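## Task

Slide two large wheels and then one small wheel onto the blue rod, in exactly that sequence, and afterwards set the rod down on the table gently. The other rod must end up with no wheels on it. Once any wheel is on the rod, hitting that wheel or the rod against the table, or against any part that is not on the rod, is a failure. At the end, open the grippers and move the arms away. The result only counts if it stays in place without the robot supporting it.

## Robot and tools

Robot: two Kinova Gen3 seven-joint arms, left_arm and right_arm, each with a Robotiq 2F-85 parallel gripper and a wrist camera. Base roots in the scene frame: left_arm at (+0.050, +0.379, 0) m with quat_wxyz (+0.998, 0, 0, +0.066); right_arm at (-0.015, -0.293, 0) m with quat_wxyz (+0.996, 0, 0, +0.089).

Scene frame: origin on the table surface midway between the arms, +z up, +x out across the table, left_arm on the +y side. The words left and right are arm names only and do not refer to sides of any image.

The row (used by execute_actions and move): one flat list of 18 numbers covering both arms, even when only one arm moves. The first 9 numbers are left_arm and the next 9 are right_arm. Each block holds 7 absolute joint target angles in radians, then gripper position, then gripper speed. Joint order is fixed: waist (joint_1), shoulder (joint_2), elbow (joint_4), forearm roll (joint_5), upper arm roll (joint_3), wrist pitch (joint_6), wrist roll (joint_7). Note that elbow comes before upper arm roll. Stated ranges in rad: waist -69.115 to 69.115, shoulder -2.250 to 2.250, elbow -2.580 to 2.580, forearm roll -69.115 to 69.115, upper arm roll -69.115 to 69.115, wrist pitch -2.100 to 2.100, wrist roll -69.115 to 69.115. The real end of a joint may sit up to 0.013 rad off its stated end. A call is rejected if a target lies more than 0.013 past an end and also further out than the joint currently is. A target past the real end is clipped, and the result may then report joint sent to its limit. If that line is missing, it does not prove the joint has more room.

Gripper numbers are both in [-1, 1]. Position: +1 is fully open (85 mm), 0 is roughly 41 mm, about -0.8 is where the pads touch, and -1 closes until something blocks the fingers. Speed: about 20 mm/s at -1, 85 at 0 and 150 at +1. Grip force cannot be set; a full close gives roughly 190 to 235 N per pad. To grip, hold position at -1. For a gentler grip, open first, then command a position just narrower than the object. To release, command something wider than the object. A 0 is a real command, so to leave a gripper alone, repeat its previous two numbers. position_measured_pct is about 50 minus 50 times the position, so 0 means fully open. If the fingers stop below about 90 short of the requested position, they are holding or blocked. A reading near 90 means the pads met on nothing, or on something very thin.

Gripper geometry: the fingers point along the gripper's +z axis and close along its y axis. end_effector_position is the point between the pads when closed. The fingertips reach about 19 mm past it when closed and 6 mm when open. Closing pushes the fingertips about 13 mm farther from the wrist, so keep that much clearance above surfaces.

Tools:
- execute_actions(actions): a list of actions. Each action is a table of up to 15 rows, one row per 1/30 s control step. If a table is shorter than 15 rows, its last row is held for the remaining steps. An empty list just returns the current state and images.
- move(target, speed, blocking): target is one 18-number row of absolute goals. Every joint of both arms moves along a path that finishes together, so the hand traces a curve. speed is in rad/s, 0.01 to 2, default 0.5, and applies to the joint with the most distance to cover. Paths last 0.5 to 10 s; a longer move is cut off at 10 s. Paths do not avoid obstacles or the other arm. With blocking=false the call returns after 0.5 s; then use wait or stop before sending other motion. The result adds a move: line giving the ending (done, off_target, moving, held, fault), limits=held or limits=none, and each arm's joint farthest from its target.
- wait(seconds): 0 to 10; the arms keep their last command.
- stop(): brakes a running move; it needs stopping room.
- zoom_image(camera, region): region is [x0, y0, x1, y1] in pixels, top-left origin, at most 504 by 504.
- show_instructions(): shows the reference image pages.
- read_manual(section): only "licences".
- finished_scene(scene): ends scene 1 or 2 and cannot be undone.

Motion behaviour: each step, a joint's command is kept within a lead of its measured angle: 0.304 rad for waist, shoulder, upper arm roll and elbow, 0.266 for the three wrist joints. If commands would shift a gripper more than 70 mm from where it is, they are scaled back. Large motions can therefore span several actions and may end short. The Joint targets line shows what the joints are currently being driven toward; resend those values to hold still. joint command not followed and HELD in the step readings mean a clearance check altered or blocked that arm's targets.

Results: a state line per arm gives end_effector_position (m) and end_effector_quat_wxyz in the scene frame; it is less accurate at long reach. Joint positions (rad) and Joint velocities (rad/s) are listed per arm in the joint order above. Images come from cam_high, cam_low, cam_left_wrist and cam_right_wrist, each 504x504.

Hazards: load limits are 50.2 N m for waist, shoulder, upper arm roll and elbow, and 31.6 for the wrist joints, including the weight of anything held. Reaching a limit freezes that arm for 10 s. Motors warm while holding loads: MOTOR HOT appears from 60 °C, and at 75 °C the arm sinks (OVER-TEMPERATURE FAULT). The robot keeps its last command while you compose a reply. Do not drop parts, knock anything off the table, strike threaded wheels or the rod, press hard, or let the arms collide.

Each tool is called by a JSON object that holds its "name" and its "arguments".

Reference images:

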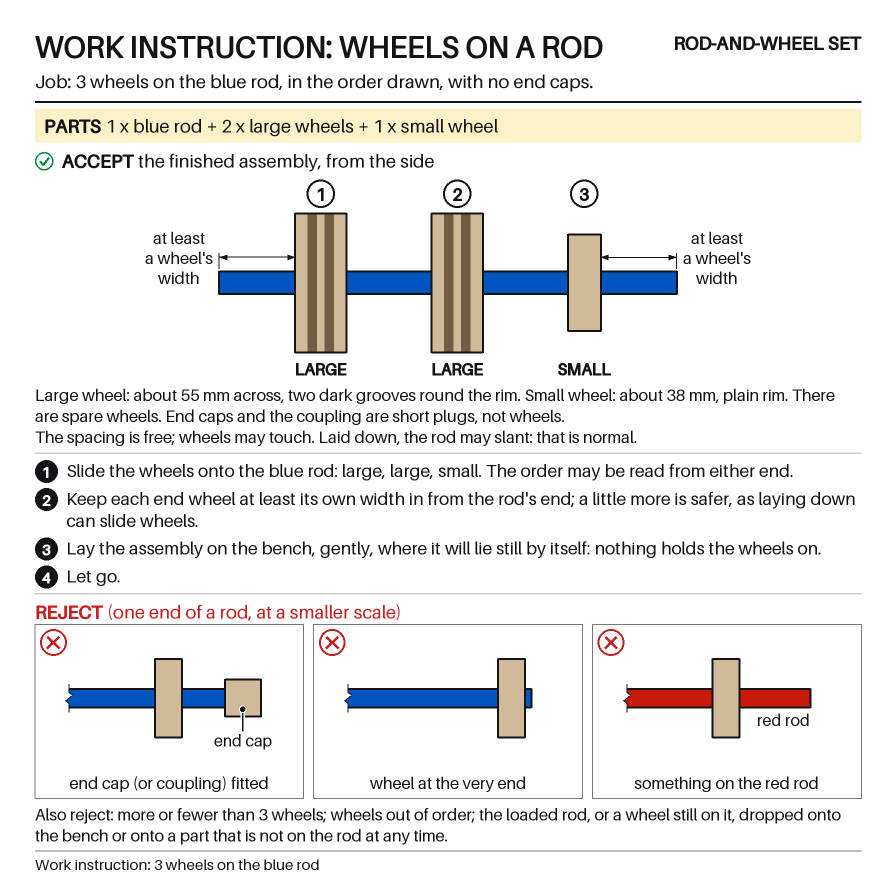

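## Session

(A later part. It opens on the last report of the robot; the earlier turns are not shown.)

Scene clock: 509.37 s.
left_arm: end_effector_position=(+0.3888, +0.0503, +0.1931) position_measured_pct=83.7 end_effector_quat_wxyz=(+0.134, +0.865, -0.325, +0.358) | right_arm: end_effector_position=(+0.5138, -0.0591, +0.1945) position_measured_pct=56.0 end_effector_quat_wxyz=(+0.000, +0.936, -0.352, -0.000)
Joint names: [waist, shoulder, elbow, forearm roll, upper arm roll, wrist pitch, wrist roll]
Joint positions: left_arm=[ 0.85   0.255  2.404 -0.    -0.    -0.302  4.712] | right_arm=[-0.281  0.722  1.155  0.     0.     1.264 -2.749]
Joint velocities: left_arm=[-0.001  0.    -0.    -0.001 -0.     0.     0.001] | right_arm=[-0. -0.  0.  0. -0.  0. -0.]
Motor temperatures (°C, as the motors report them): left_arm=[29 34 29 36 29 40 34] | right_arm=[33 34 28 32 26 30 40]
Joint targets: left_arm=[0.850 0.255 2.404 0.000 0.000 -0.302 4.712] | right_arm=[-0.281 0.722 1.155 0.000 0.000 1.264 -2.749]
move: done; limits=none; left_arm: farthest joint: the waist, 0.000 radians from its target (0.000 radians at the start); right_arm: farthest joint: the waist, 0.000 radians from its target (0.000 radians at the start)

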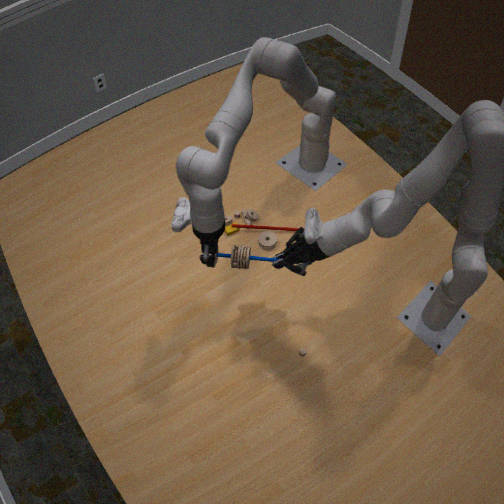

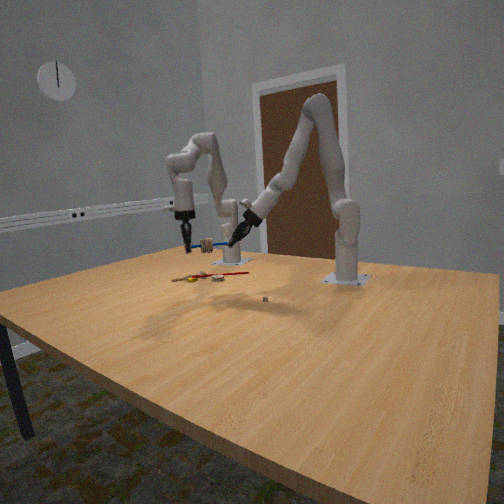

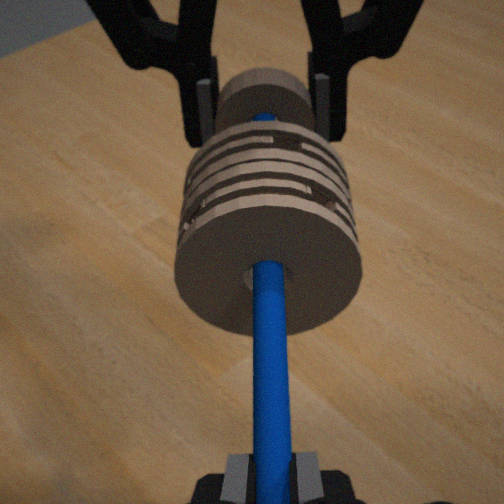

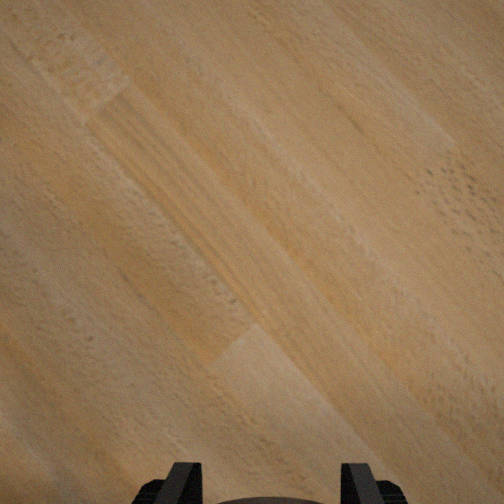

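{"name": "move", "arguments": {"target": [0.85,0.2845,2.3532,0,0,-0.2815,4.712,-1,0,-0.281,0.722,1.1551,0,0,1.2645,-2.749,-1,-0.5], "speed": 0.03}}

{"name": "move", "arguments": {"target": [0.85,0.3106,2.3068,0,0,-0.2612,4.712,-1,0,-0.281,0.722,1.1551,0,0,1.2645,-2.749,-1,-0.5], "speed": 0.03}}

Scene clock: 514.70 s.
left_arm: end_effector_position=(+0.4023, +0.0386, +0.1929) position_measured_pct=83.7 end_effector_quat_wxyz=(+0.134, +0.865, -0.325, +0.358) | right_arm: end_effector_position=(+0.5138, -0.0591, +0.1945) position_measured_pct=56.0 end_effector_quat_wxyz=(+0.000, +0.936, -0.352, -0.000)
Joint names: [waist, shoulder, elbow, forearm roll, upper arm roll, wrist pitch, wrist roll]
Joint positions: left_arm=[ 0.85   0.285  2.354 -0.    -0.    -0.281  4.712] | right_arm=[-0.281  0.722  1.155  0.     0.     1.264 -2.749]
Joint velocities: left_arm=[-0.     0.001 -0.     0.001  0.     0.001 -0.   ] | right_arm=[ 0.     0.    -0.001  0.    -0.    -0.     0.   ]
Motor temperatures (°C, as the motors report them): left_arm=[29 34 29 36 29 40 34] | right_arm=[33 34 28 32 26 30 40]
Joint targets: left_arm=[0.850 0.284 2.353 0.000 0.000 -0.281 4.712] | right_arm=[-0.281 0.722 1.155 0.000 0.000 1.264 -2.749]
move: done; limits=none; left_arm: farthest joint: the waist, 0.000 radians from its target (0.000 radians at the start); right_arm: farthest joint: the waist, 0.000 radians from its target (0.000 radians at the start)

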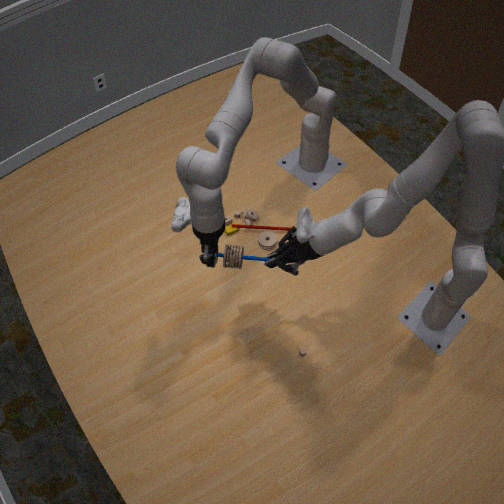

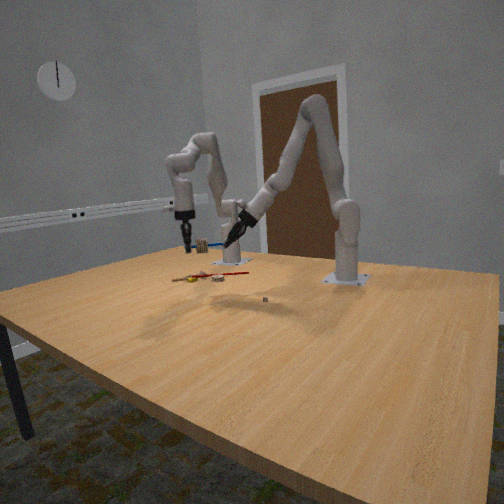

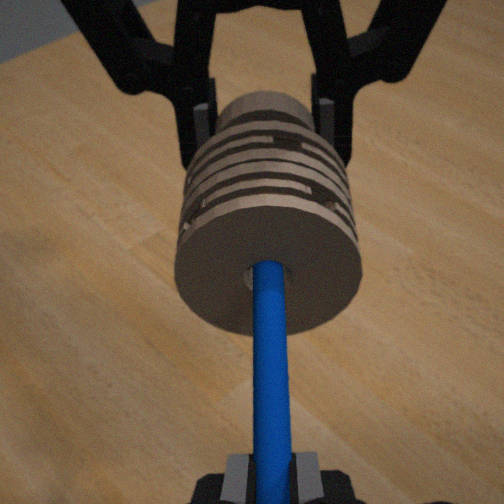

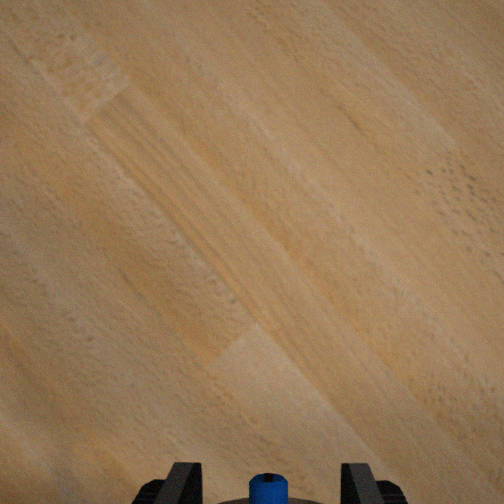

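Scene clock: 516.50 s.
left_arm: end_effector_position=(+0.4144, +0.0280, +0.1928) position_measured_pct=83.7 end_effector_quat_wxyz=(+0.134, +0.865, -0.325, +0.358) | right_arm: end_effector_position=(+0.5138, -0.0591, +0.1945) position_measured_pct=56.0 end_effector_quat_wxyz=(+0.000, +0.936, -0.352, -0.000)
Joint names: [waist, shoulder, elbow, forearm roll, upper arm roll, wrist pitch, wrist roll]
Joint positions: left_arm=[ 0.85   0.311  2.307 -0.    -0.    -0.261  4.712] | right_arm=[-0.281  0.722  1.155  0.     0.     1.264 -2.749]
Joint velocities: left_arm=[ 0.001  0.001 -0.     0.001 -0.     0.001  0.   ] | right_arm=[ 0.     0.    -0.003 -0.    -0.    -0.    -0.   ]
Motor temperatures (°C, as the motors report them): left_arm=[29 34 29 36 29 40 34] | right_arm=[33 34 28 32 26 30 40]
Joint targets: left_arm=[0.850 0.311 2.307 0.000 0.000 -0.261 4.712] | right_arm=[-0.281 0.722 1.155 0.000 0.000 1.264 -2.749]
move: done; limits=none; left_arm: farthest joint: the waist, 0.000 radians from its target (0.000 radians at the start); right_arm: farthest joint: the waist, 0.000 radians from its target (0.000 radians at the start)

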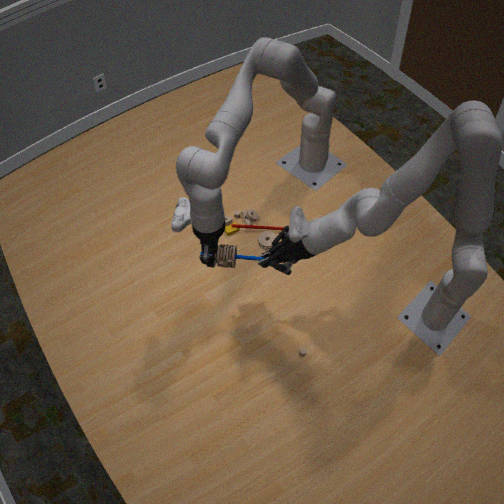

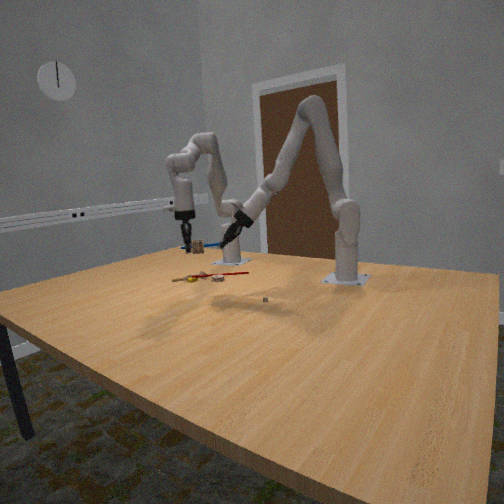

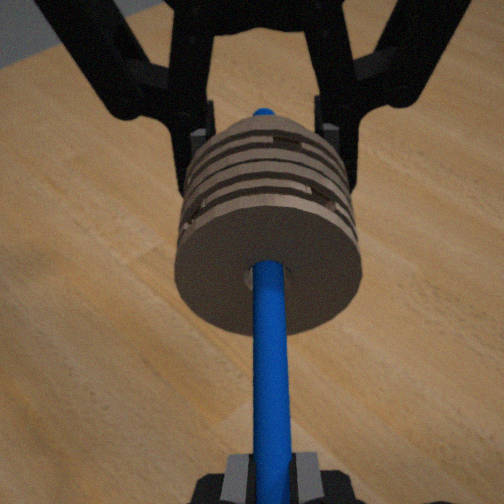

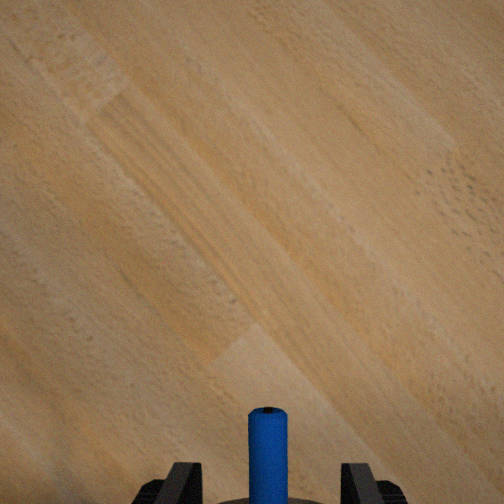

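{"name": "move", "arguments": {"target": [0.85,0.3106,2.3068,0,0,-0.2612,4.712,-1,0,-0.281,0.722,1.1551,0,0,1.2645,-2.749,0.3,-0.5], "speed": 0.03}}

Scene clock: 519.93 s.
left_arm: end_effector_position=(+0.4144, +0.0280, +0.1926) position_measured_pct=83.7 end_effector_quat_wxyz=(+0.134, +0.865, -0.325, +0.358) | right_arm: end_effector_position=(+0.5138, -0.0591, +0.1945) position_measured_pct=34.9 end_effector_quat_wxyz=(+0.000, +0.936, -0.352, -0.000)
Joint names: [waist, shoulder, elbow, forearm roll, upper arm roll, wrist pitch, wrist roll]
Joint positions: left_arm=[ 0.85   0.311  2.307 -0.    -0.    -0.261  4.712] | right_arm=[-0.281  0.722  1.155  0.     0.     1.264 -2.749]
Joint velocities: left_arm=[-0.    -0.    -0.    -0.001 -0.    -0.001  0.   ] | right_arm=[ 0.    -0.     0.001  0.     0.    -0.    -0.   ]
Motor temperatures (°C, as the motors report them): left_arm=[29 34 29 36 29 40 34] | right_arm=[33 34 28 32 26 30 40]
Joint targets: left_arm=[0.850 0.311 2.307 0.000 0.000 -0.261 4.712] | right_arm=[-0.281 0.722 1.155 0.000 0.000 1.264 -2.749]
move: done; limits=none; left_arm: farthest joint: the shoulder, 0.001 radians from its target (0.000 radians at the start); right_arm: farthest joint: the waist, 0.000 radians from its target (0.000 radians at the start)

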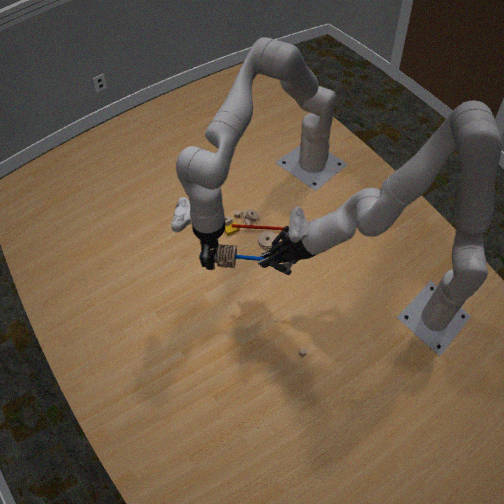

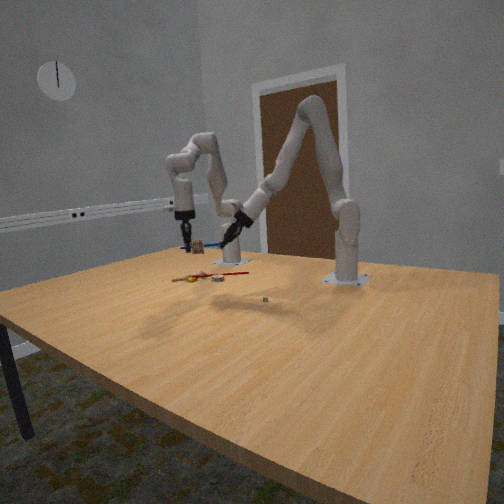

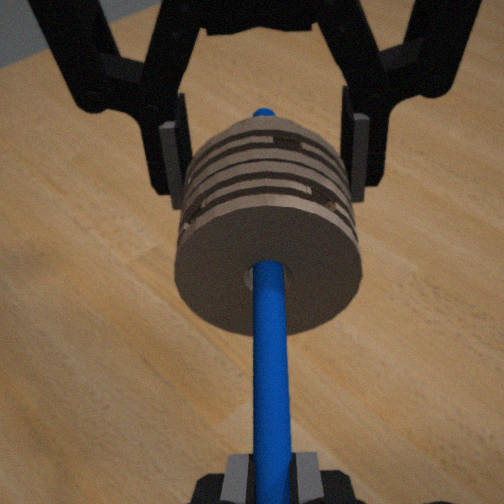

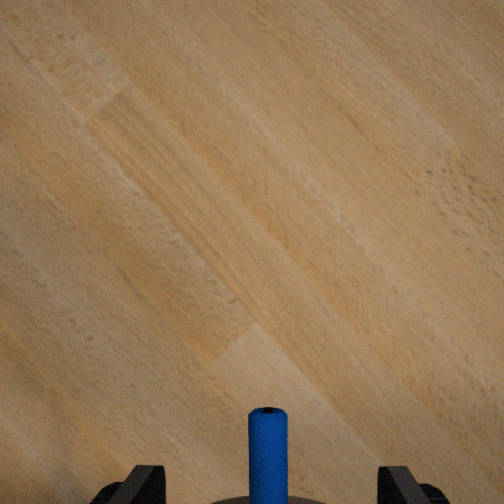

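{"name": "move", "arguments": {"target": [0.85,0.8344,2.3895,0,0,-0.8677,4.712,-1,0,-0.281,0.6787,0.959,0,0,1.5039,-2.749,0.3,-0.5], "speed": 0.2}}

Scene clock: 534.17 s.
left_arm: end_effector_position=(+0.4144, +0.0280, +0.0337) position_measured_pct=83.7 end_effector_quat_wxyz=(+0.134, +0.865, -0.325, +0.358) | right_arm: end_effector_position=(+0.5138, -0.0591, +0.2800) position_measured_pct=34.9 end_effector_quat_wxyz=(-0.000, +0.936, -0.352, +0.000)
Joint names: [waist, shoulder, elbow, forearm roll, upper arm roll, wrist pitch, wrist roll]
Joint positions: left_arm=[ 0.85   0.835  2.39  -0.    -0.    -0.867  4.712] | right_arm=[-0.281  0.679  0.959  0.     0.     1.504 -2.749]
Joint velocities: left_arm=[ 0.001  0.002  0.001  0.     0.    -0.001 -0.   ] | right_arm=[ 0.  0.  0. -0. -0.  0. -0.]
Motor temperatures (°C, as the motors report them): left_arm=[29 34 29 36 29 40 34] | right_arm=[33 34 28 32 26 30 40]
Joint targets: left_arm=[0.850 0.834 2.389 0.000 0.000 -0.868 4.712] | right_arm=[-0.281 0.679 0.959 0.000 0.000 1.504 -2.749]
move: done; limits=none; left_arm: farthest joint: the waist, 0.000 radians from its target (0.000 radians at the start); right_arm: farthest joint: the waist, 0.000 radians from its target (0.000 radians at the start)

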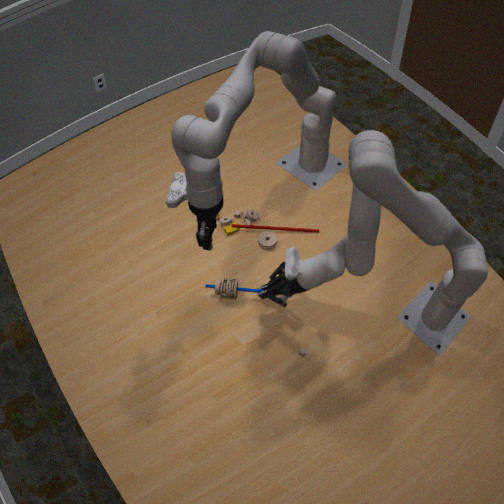

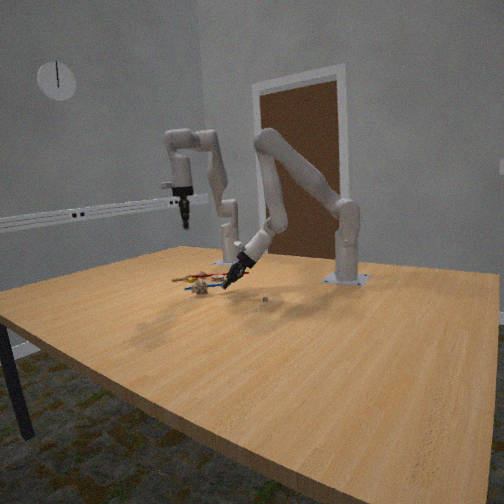

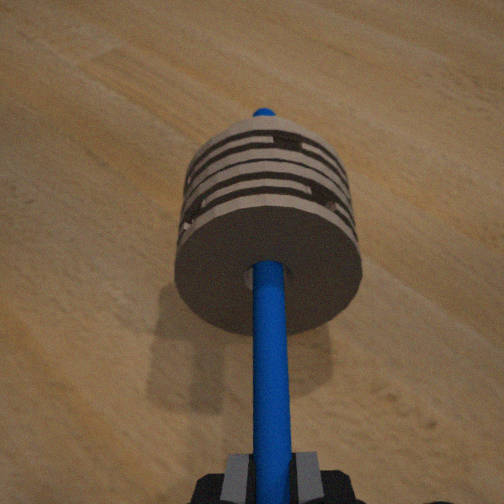

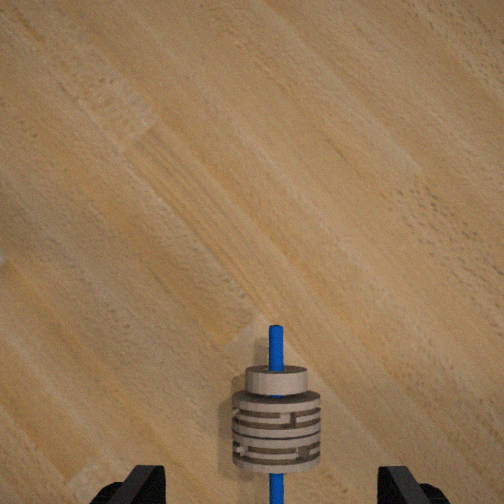

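{"name": "move", "arguments": {"target": [0.85,0.8483,2.388,0,0,-0.88,4.712,-1,0,-0.281,0.6787,0.959,0,0,1.5039,-2.749,0.3,-0.5], "speed": 0.01}}

{"name": "zoom_image", "arguments": {"camera": "cam_left_wrist", "region": [170,200,370,350]}}

Scene clock: 539.10 s.
left_arm: end_effector_position=(+0.4143, +0.0281, +0.0296) position_measured_pct=83.7 end_effector_quat_wxyz=(+0.134, +0.865, -0.325, +0.358) | right_arm: end_effector_position=(+0.5138, -0.0591, +0.2800) position_measured_pct=34.9 end_effector_quat_wxyz=(+0.000, +0.936, -0.352, -0.000)
Joint names: [waist, shoulder, elbow, forearm roll, upper arm roll, wrist pitch, wrist roll]
Joint positions: left_arm=[ 0.85   0.849  2.388 -0.    -0.    -0.88   4.712] | right_arm=[-0.281  0.679  0.959  0.     0.     1.504 -2.749]
Joint velocities: left_arm=[ 0.001  0.001 -0.    -0.     0.    -0.     0.   ] | right_arm=[ 0.     0.     0.001  0.    -0.     0.    -0.   ]
Motor temperatures (°C, as the motors report them): left_arm=[29 34 29 36 29 40 34] | right_arm=[33 34 28 32 26 30 40]
Joint targets: left_arm=[0.850 0.848 2.388 0.000 0.000 -0.880 4.712] | right_arm=[-0.281 0.679 0.959 0.000 0.000 1.504 -2.749]
move: done; limits=none; left_arm: farthest joint: the waist, 0.000 radians from its target (0.000 radians at the start); right_arm: farthest joint: the waist, 0.000 radians from its target (0.000 radians at the start)

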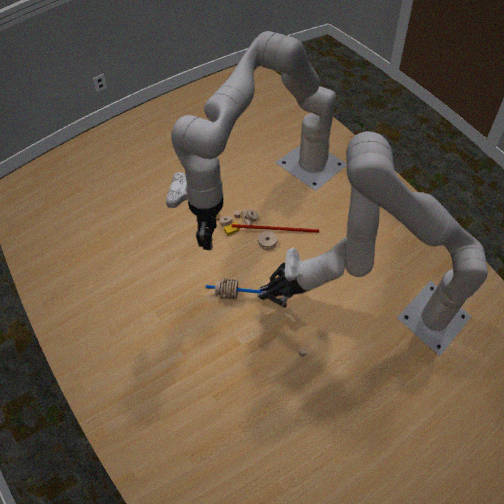

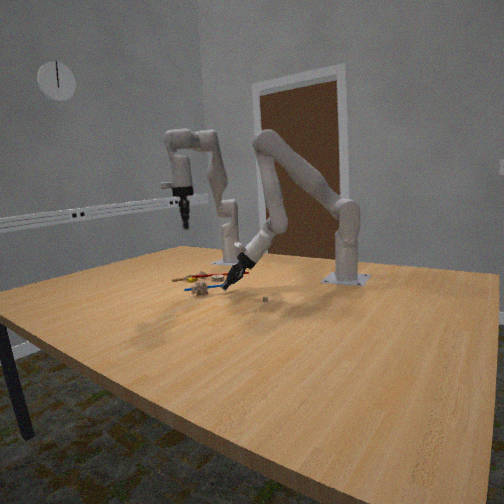

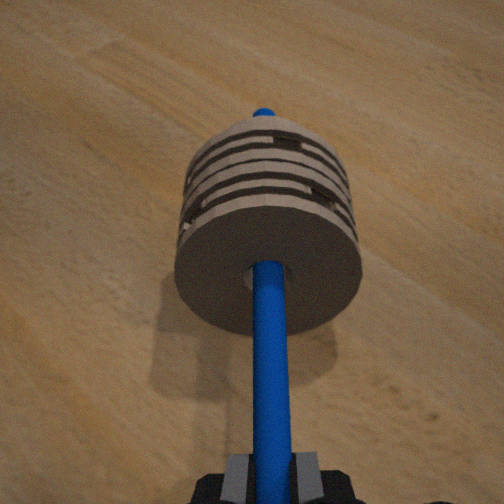

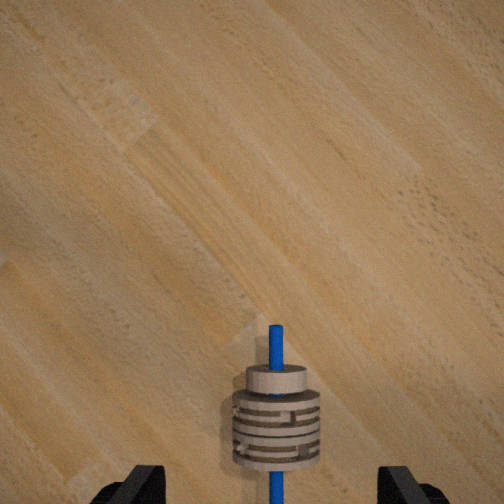

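Region (170, 200, 370, 350) of cam_left_wrist's 504x504 image, scaled by 2.520; it fills the top 378 rows of this view, and the rest is white.

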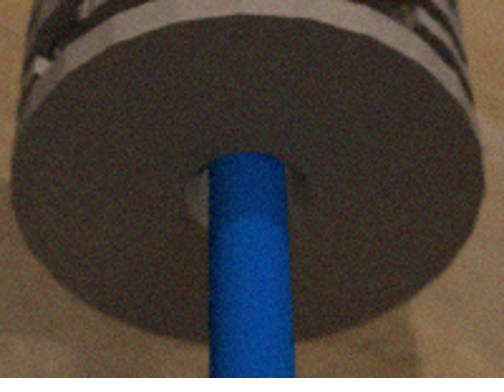

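Not touching yet. Lower 3 mm more slowly.

{"name": "move", "arguments": {"target": [0.85,0.8587,2.3868,0,0,-0.8893,4.712,-1,0,-0.281,0.6787,0.959,0,0,1.5039,-2.749,0.3,-0.5], "speed": 0.01}}

{"name": "zoom_image", "arguments": {"camera": "cam_left_wrist", "region": [170,200,370,350]}}

Scene clock: 541.97 s.
left_arm: end_effector_position=(+0.4146, +0.0278, +0.0269) position_measured_pct=83.7 end_effector_quat_wxyz=(+0.134, +0.865, -0.325, +0.358) | right_arm: end_effector_position=(+0.5138, -0.0591, +0.2800) position_measured_pct=34.9 end_effector_quat_wxyz=(+0.000, +0.936, -0.352, -0.000)
Joint names: [waist, shoulder, elbow, forearm roll, upper arm roll, wrist pitch, wrist roll]
Joint positions: left_arm=[ 0.85   0.859  2.387 -0.     0.    -0.889  4.712] | right_arm=[-0.281  0.679  0.959  0.     0.     1.504 -2.749]
Joint velocities: left_arm=[ 0.    -0.     0.001 -0.002 -0.     0.    -0.   ] | right_arm=[ 0.     0.     0.001  0.     0.    -0.    -0.   ]
Motor temperatures (°C, as the motors report them): left_arm=[29 34 29 36 29 40 34] | right_arm=[33 34 28 32 26 30 40]
Joint targets: left_arm=[0.850 0.859 2.387 0.000 0.000 -0.889 4.712] | right_arm=[-0.281 0.679 0.959 0.000 0.000 1.504 -2.749]
move: done; limits=none; left_arm: farthest joint: the waist, 0.000 radians from its target (0.000 radians at the start); right_arm: farthest joint: the waist, 0.000 radians from its target (0.000 radians at the start)

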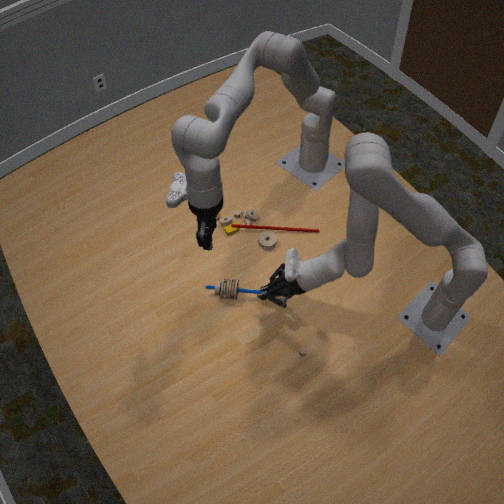

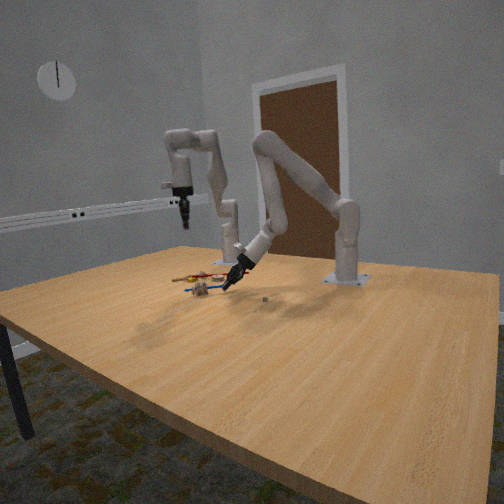

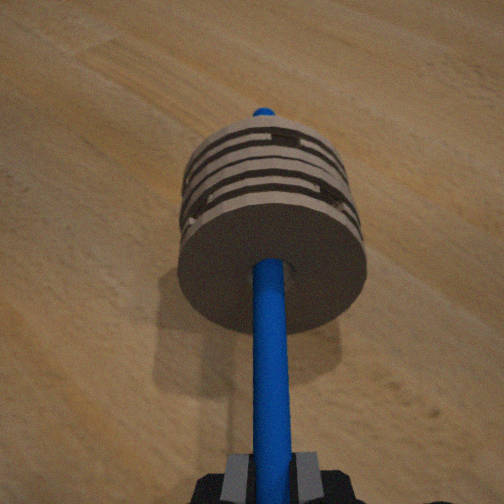

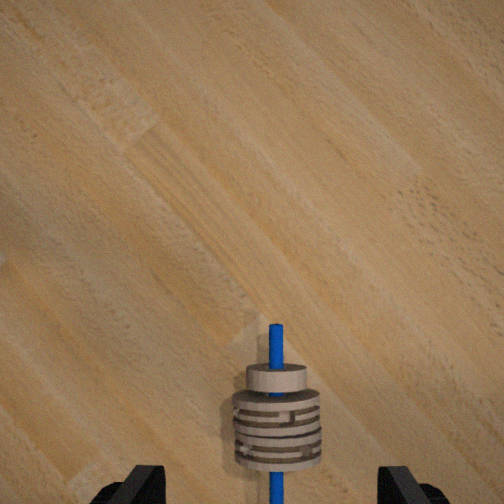

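Region (170, 200, 370, 350) of cam_left_wrist's 504x504 image, scaled by 2.520; it fills the top 378 rows of this view, and the rest is white.

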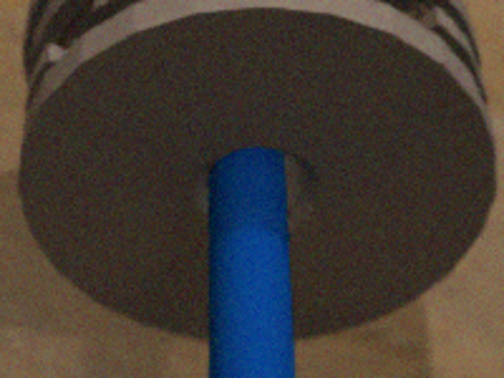

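{"name": "move", "arguments": {"target": [0.85,0.8639,2.3862,0,0,-0.8939,4.712,-1,0,-0.281,0.6787,0.959,0,0,1.5039,-2.749,0.3,-0.5], "speed": 0.01}}

{"name": "move", "arguments": {"target": [0.85,0.8639,2.3862,0,0,-0.8939,4.712,0.0,-1,0.2,0.3,1.3,0,0,1.54,-1.571,0.3,-0.5], "speed": 0.6}}

Scene clock: 545.07 s.
left_arm: end_effector_position=(+0.4147, +0.0277, +0.0258) position_measured_pct=83.7 end_effector_quat_wxyz=(+0.134, +0.865, -0.324, +0.359) | right_arm: end_effector_position=(+0.5138, -0.0591, +0.2800) position_measured_pct=34.9 end_effector_quat_wxyz=(+0.000, +0.936, -0.352, -0.000)
Joint names: [waist, shoulder, elbow, forearm roll, upper arm roll, wrist pitch, wrist roll]
Joint positions: left_arm=[ 0.85   0.863  2.386  0.     0.    -0.894  4.712] | right_arm=[-0.281  0.679  0.959  0.     0.     1.504 -2.749]
Joint velocities: left_arm=[ 0.     0.    -0.    -0.    -0.    -0.     0.001] | right_arm=[-0.    -0.     0.    -0.001 -0.     0.    -0.   ]
Motor temperatures (°C, as the motors report them): left_arm=[29 34 29 36 29 40 34] | right_arm=[33 34 28 32 26 30 40]
Joint targets: left_arm=[0.850 0.864 2.386 0.000 0.000 -0.894 4.712] | right_arm=[-0.281 0.679 0.959 0.000 0.000 1.504 -2.749]
move: done; limits=none; left_arm: farthest joint: the shoulder, 0.001 radians from its target (0.005 radians at the start); right_arm: farthest joint: the waist, 0.000 radians from its target (0.000 radians at the start)

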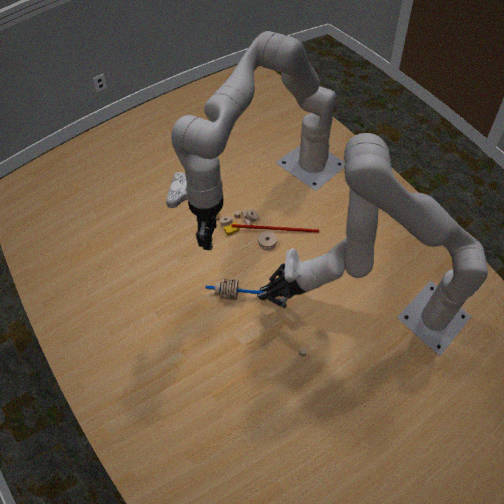

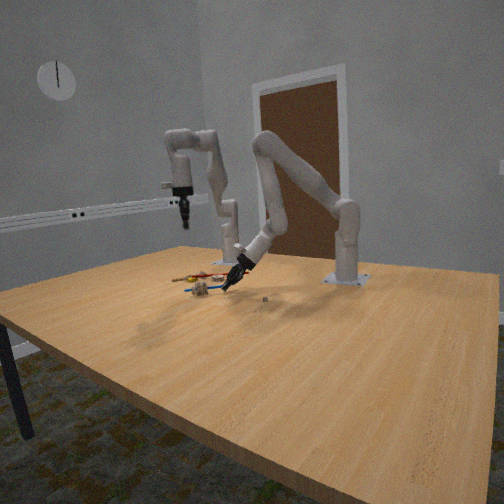

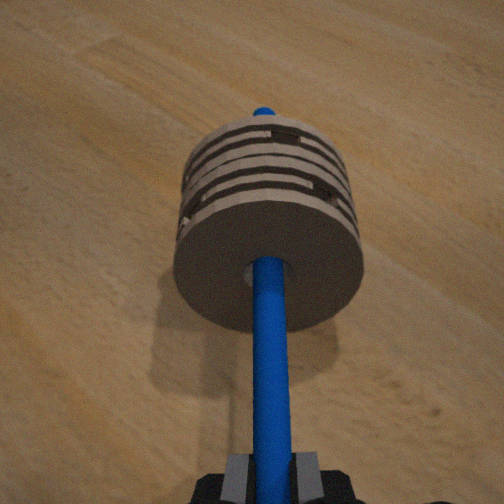

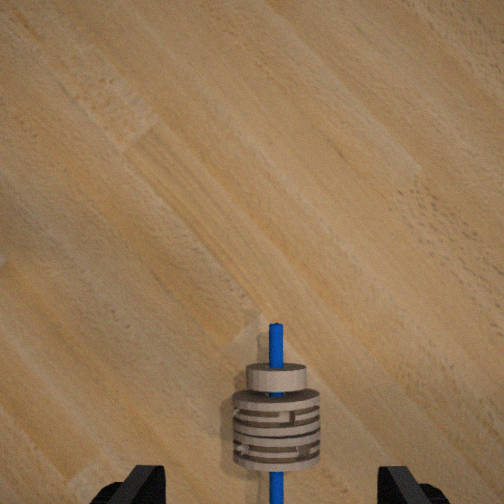

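Scene clock: 547.53 s.
left_arm: end_effector_position=(+0.4146, +0.0278, +0.0255) position_measured_pct=50.0 end_effector_quat_wxyz=(+0.134, +0.865, -0.325, +0.358) | right_arm: end_effector_position=(+0.4235, -0.3272, +0.3662) position_measured_pct=34.9 end_effector_quat_wxyz=(+0.000, +1.000, -0.011, +0.001)
Joint names: [waist, shoulder, elbow, forearm roll, upper arm roll, wrist pitch, wrist roll]
Joint positions: left_arm=[ 0.85   0.864  2.386 -0.     0.    -0.894  4.712] | right_arm=[ 0.2    0.3    1.3    0.     0.     1.54  -1.571]
Joint velocities: left_arm=[-0.    -0.    -0.     0.001 -0.     0.     0.   ] | right_arm=[ 0.003 -0.002 -0.    -0.    -0.    -0.     0.   ]
Motor temperatures (°C, as the motors report them): left_arm=[29 34 29 36 29 40 34] | right_arm=[33 34 28 32 26 30 40]
Joint targets: left_arm=[0.850 0.864 2.386 0.000 0.000 -0.894 4.712] | right_arm=[0.200 0.300 1.300 0.000 0.000 1.540 -1.571]
move: done; limits=none; left_arm: farthest joint: the waist, 0.000 radians from its target (0.000 radians at the start); right_arm: farthest joint: the waist, 0.000 radians from its target (0.481 radians at the start)

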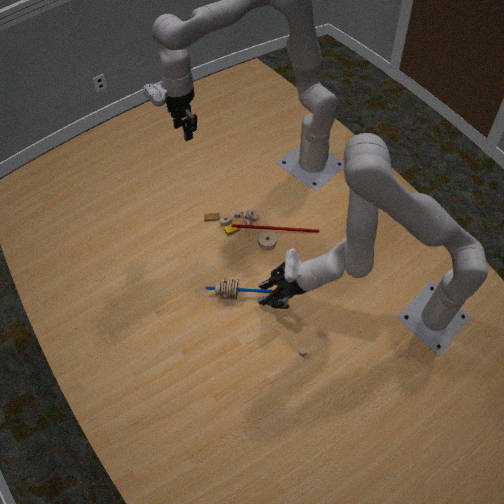

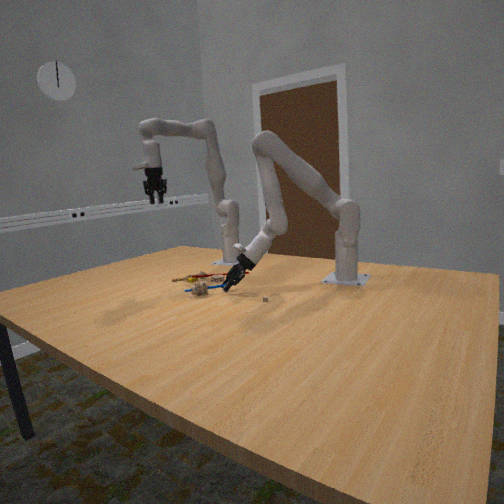

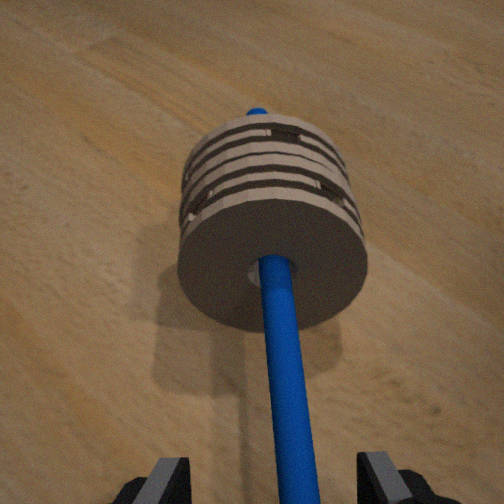

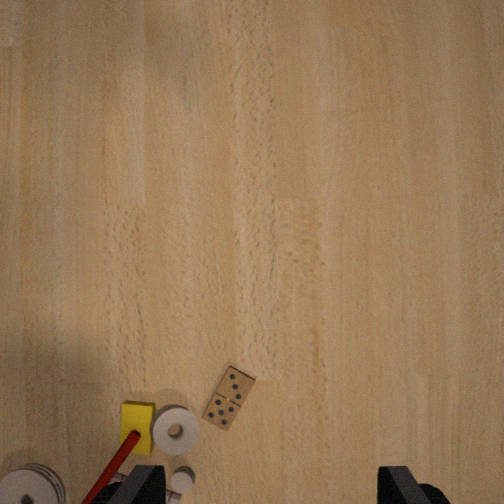

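{"name": "move", "arguments": {"target": [0.85,0.3106,2.3068,0,0,-0.2612,4.712,0.0,-1,0.2,0.3,1.3,0,0,1.54,-1.571,0.3,-0.5], "speed": 0.4}}

{"name": "move", "arguments": {"target": [0.4,0.1,2.0,0,0,0.2,4.712,0.0,-1,0.2,0.3,1.3,0,0,1.54,-1.571,0.3,-0.5], "speed": 0.6}}

Scene clock: 551.93 s.
left_arm: end_effector_position=(+0.4146, +0.0278, +0.1930) position_measured_pct=50.0 end_effector_quat_wxyz=(+0.134, +0.865, -0.325, +0.358) | right_arm: end_effector_position=(+0.4234, -0.3274, +0.3663) position_measured_pct=34.9 end_effector_quat_wxyz=(+0.000, +1.000, -0.011, +0.001)
Joint names: [waist, shoulder, elbow, forearm roll, upper arm roll, wrist pitch, wrist roll]
Joint positions: left_arm=[ 0.85   0.311  2.307 -0.     0.    -0.261  4.712] | right_arm=[ 0.2    0.3    1.3    0.     0.     1.54  -1.571]
Joint velocities: left_arm=[-0.001 -0.003 -0.     0.    -0.     0.     0.001] | right_arm=[-0.    -0.    -0.002  0.     0.     0.     0.   ]
Motor temperatures (°C, as the motors report them): left_arm=[29 34 29 36 29 40 34] | right_arm=[33 34 28 32 26 30 40]
Joint targets: left_arm=[0.850 0.311 2.307 0.000 0.000 -0.261 4.712] | right_arm=[0.200 0.300 1.300 0.000 0.000 1.540 -1.571]
move: done; limits=none; left_arm: farthest joint: the waist, 0.000 radians from its target (0.000 radians at the start); right_arm: farthest joint: the waist, 0.000 radians from its target (0.000 radians at the start)

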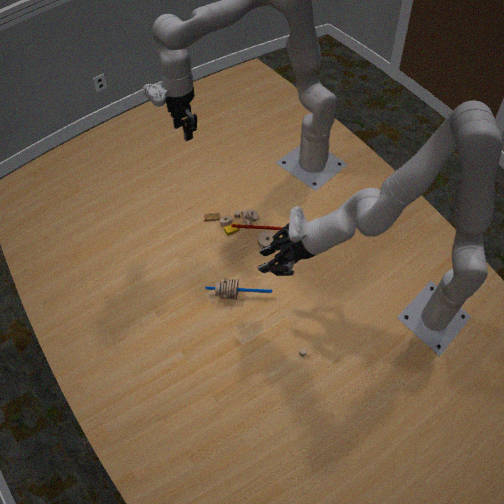

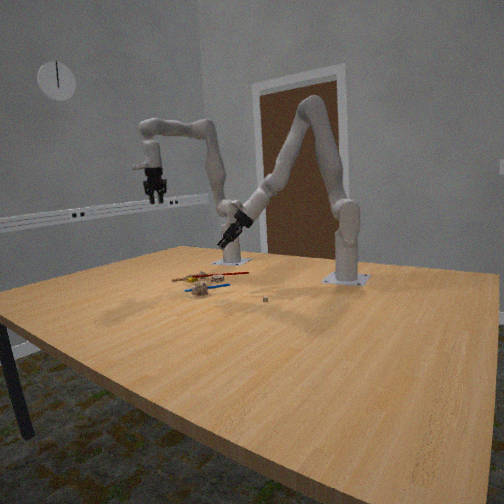

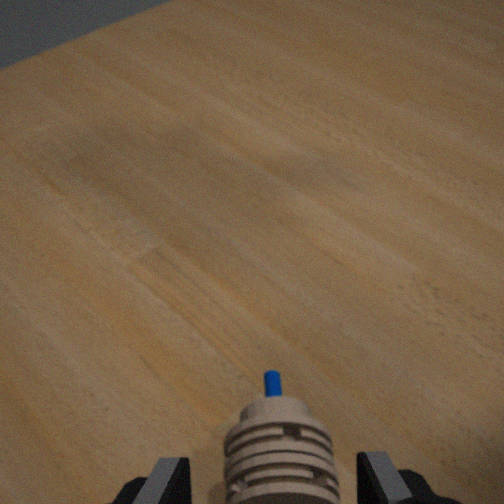

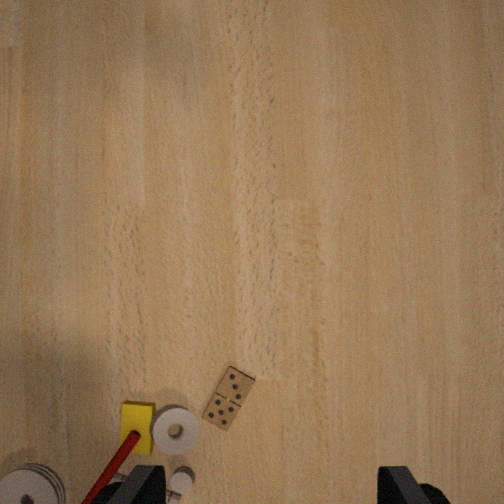

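Scene clock: 553.33 s.
left_arm: end_effector_position=(+0.5692, +0.2110, +0.3373) position_measured_pct=50.0 end_effector_quat_wxyz=(+0.054, +0.905, -0.122, +0.405) | right_arm: end_effector_position=(+0.4234, -0.3274, +0.3663) position_measured_pct=34.9 end_effector_quat_wxyz=(+0.000, +1.000, -0.011, +0.001)
Joint names: [waist, shoulder, elbow, forearm roll, upper arm roll, wrist pitch, wrist roll]
Joint positions: left_arm=[ 0.4    0.1    2.    -0.    -0.     0.2    4.712] | right_arm=[ 0.2    0.3    1.3    0.     0.     1.54  -1.571]
Joint velocities: left_arm=[-0.002 -0.     0.     0.001 -0.     0.    -0.   ] | right_arm=[-0. -0. -0.  0. -0.  0.  0.]
Motor temperatures (°C, as the motors report them): left_arm=[29 34 29 36 29 40 34] | right_arm=[33 34 28 32 26 30 40]
Joint targets: left_arm=[0.400 0.100 2.000 0.000 0.000 0.200 4.712] | right_arm=[0.200 0.300 1.300 0.000 0.000 1.540 -1.571]
move: done; limits=none; left_arm: farthest joint: the waist, 0.000 radians from its target (0.450 radians at the start); right_arm: farthest joint: the waist, 0.000 radians from its target (0.000 radians at the start)

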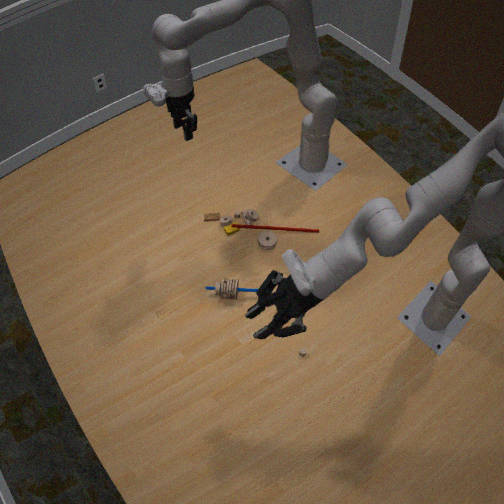

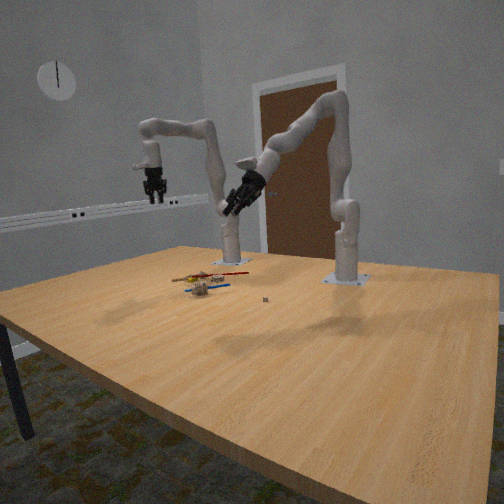

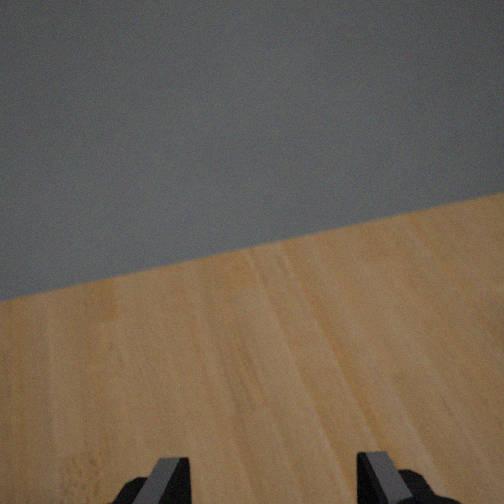

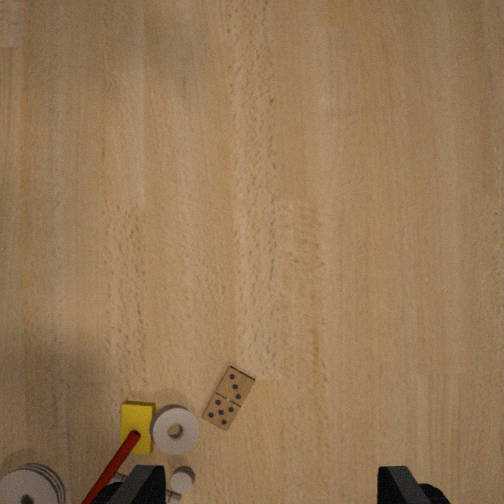

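{"name": "zoom_image", "arguments": {"camera": "cam_high", "region": [190,260,290,320]}}

Region (190, 260, 290, 320) of cam_high's 504x504 image, scaled by 5.040, with more detail than that image has; it fills the top 302 rows of this view, and the rest is white.

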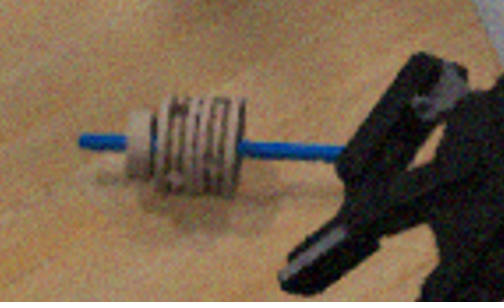

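Looks good and at rest.

{"name": "finished_scene", "arguments": {"scene": 1}}

The scene is finished: the task was done.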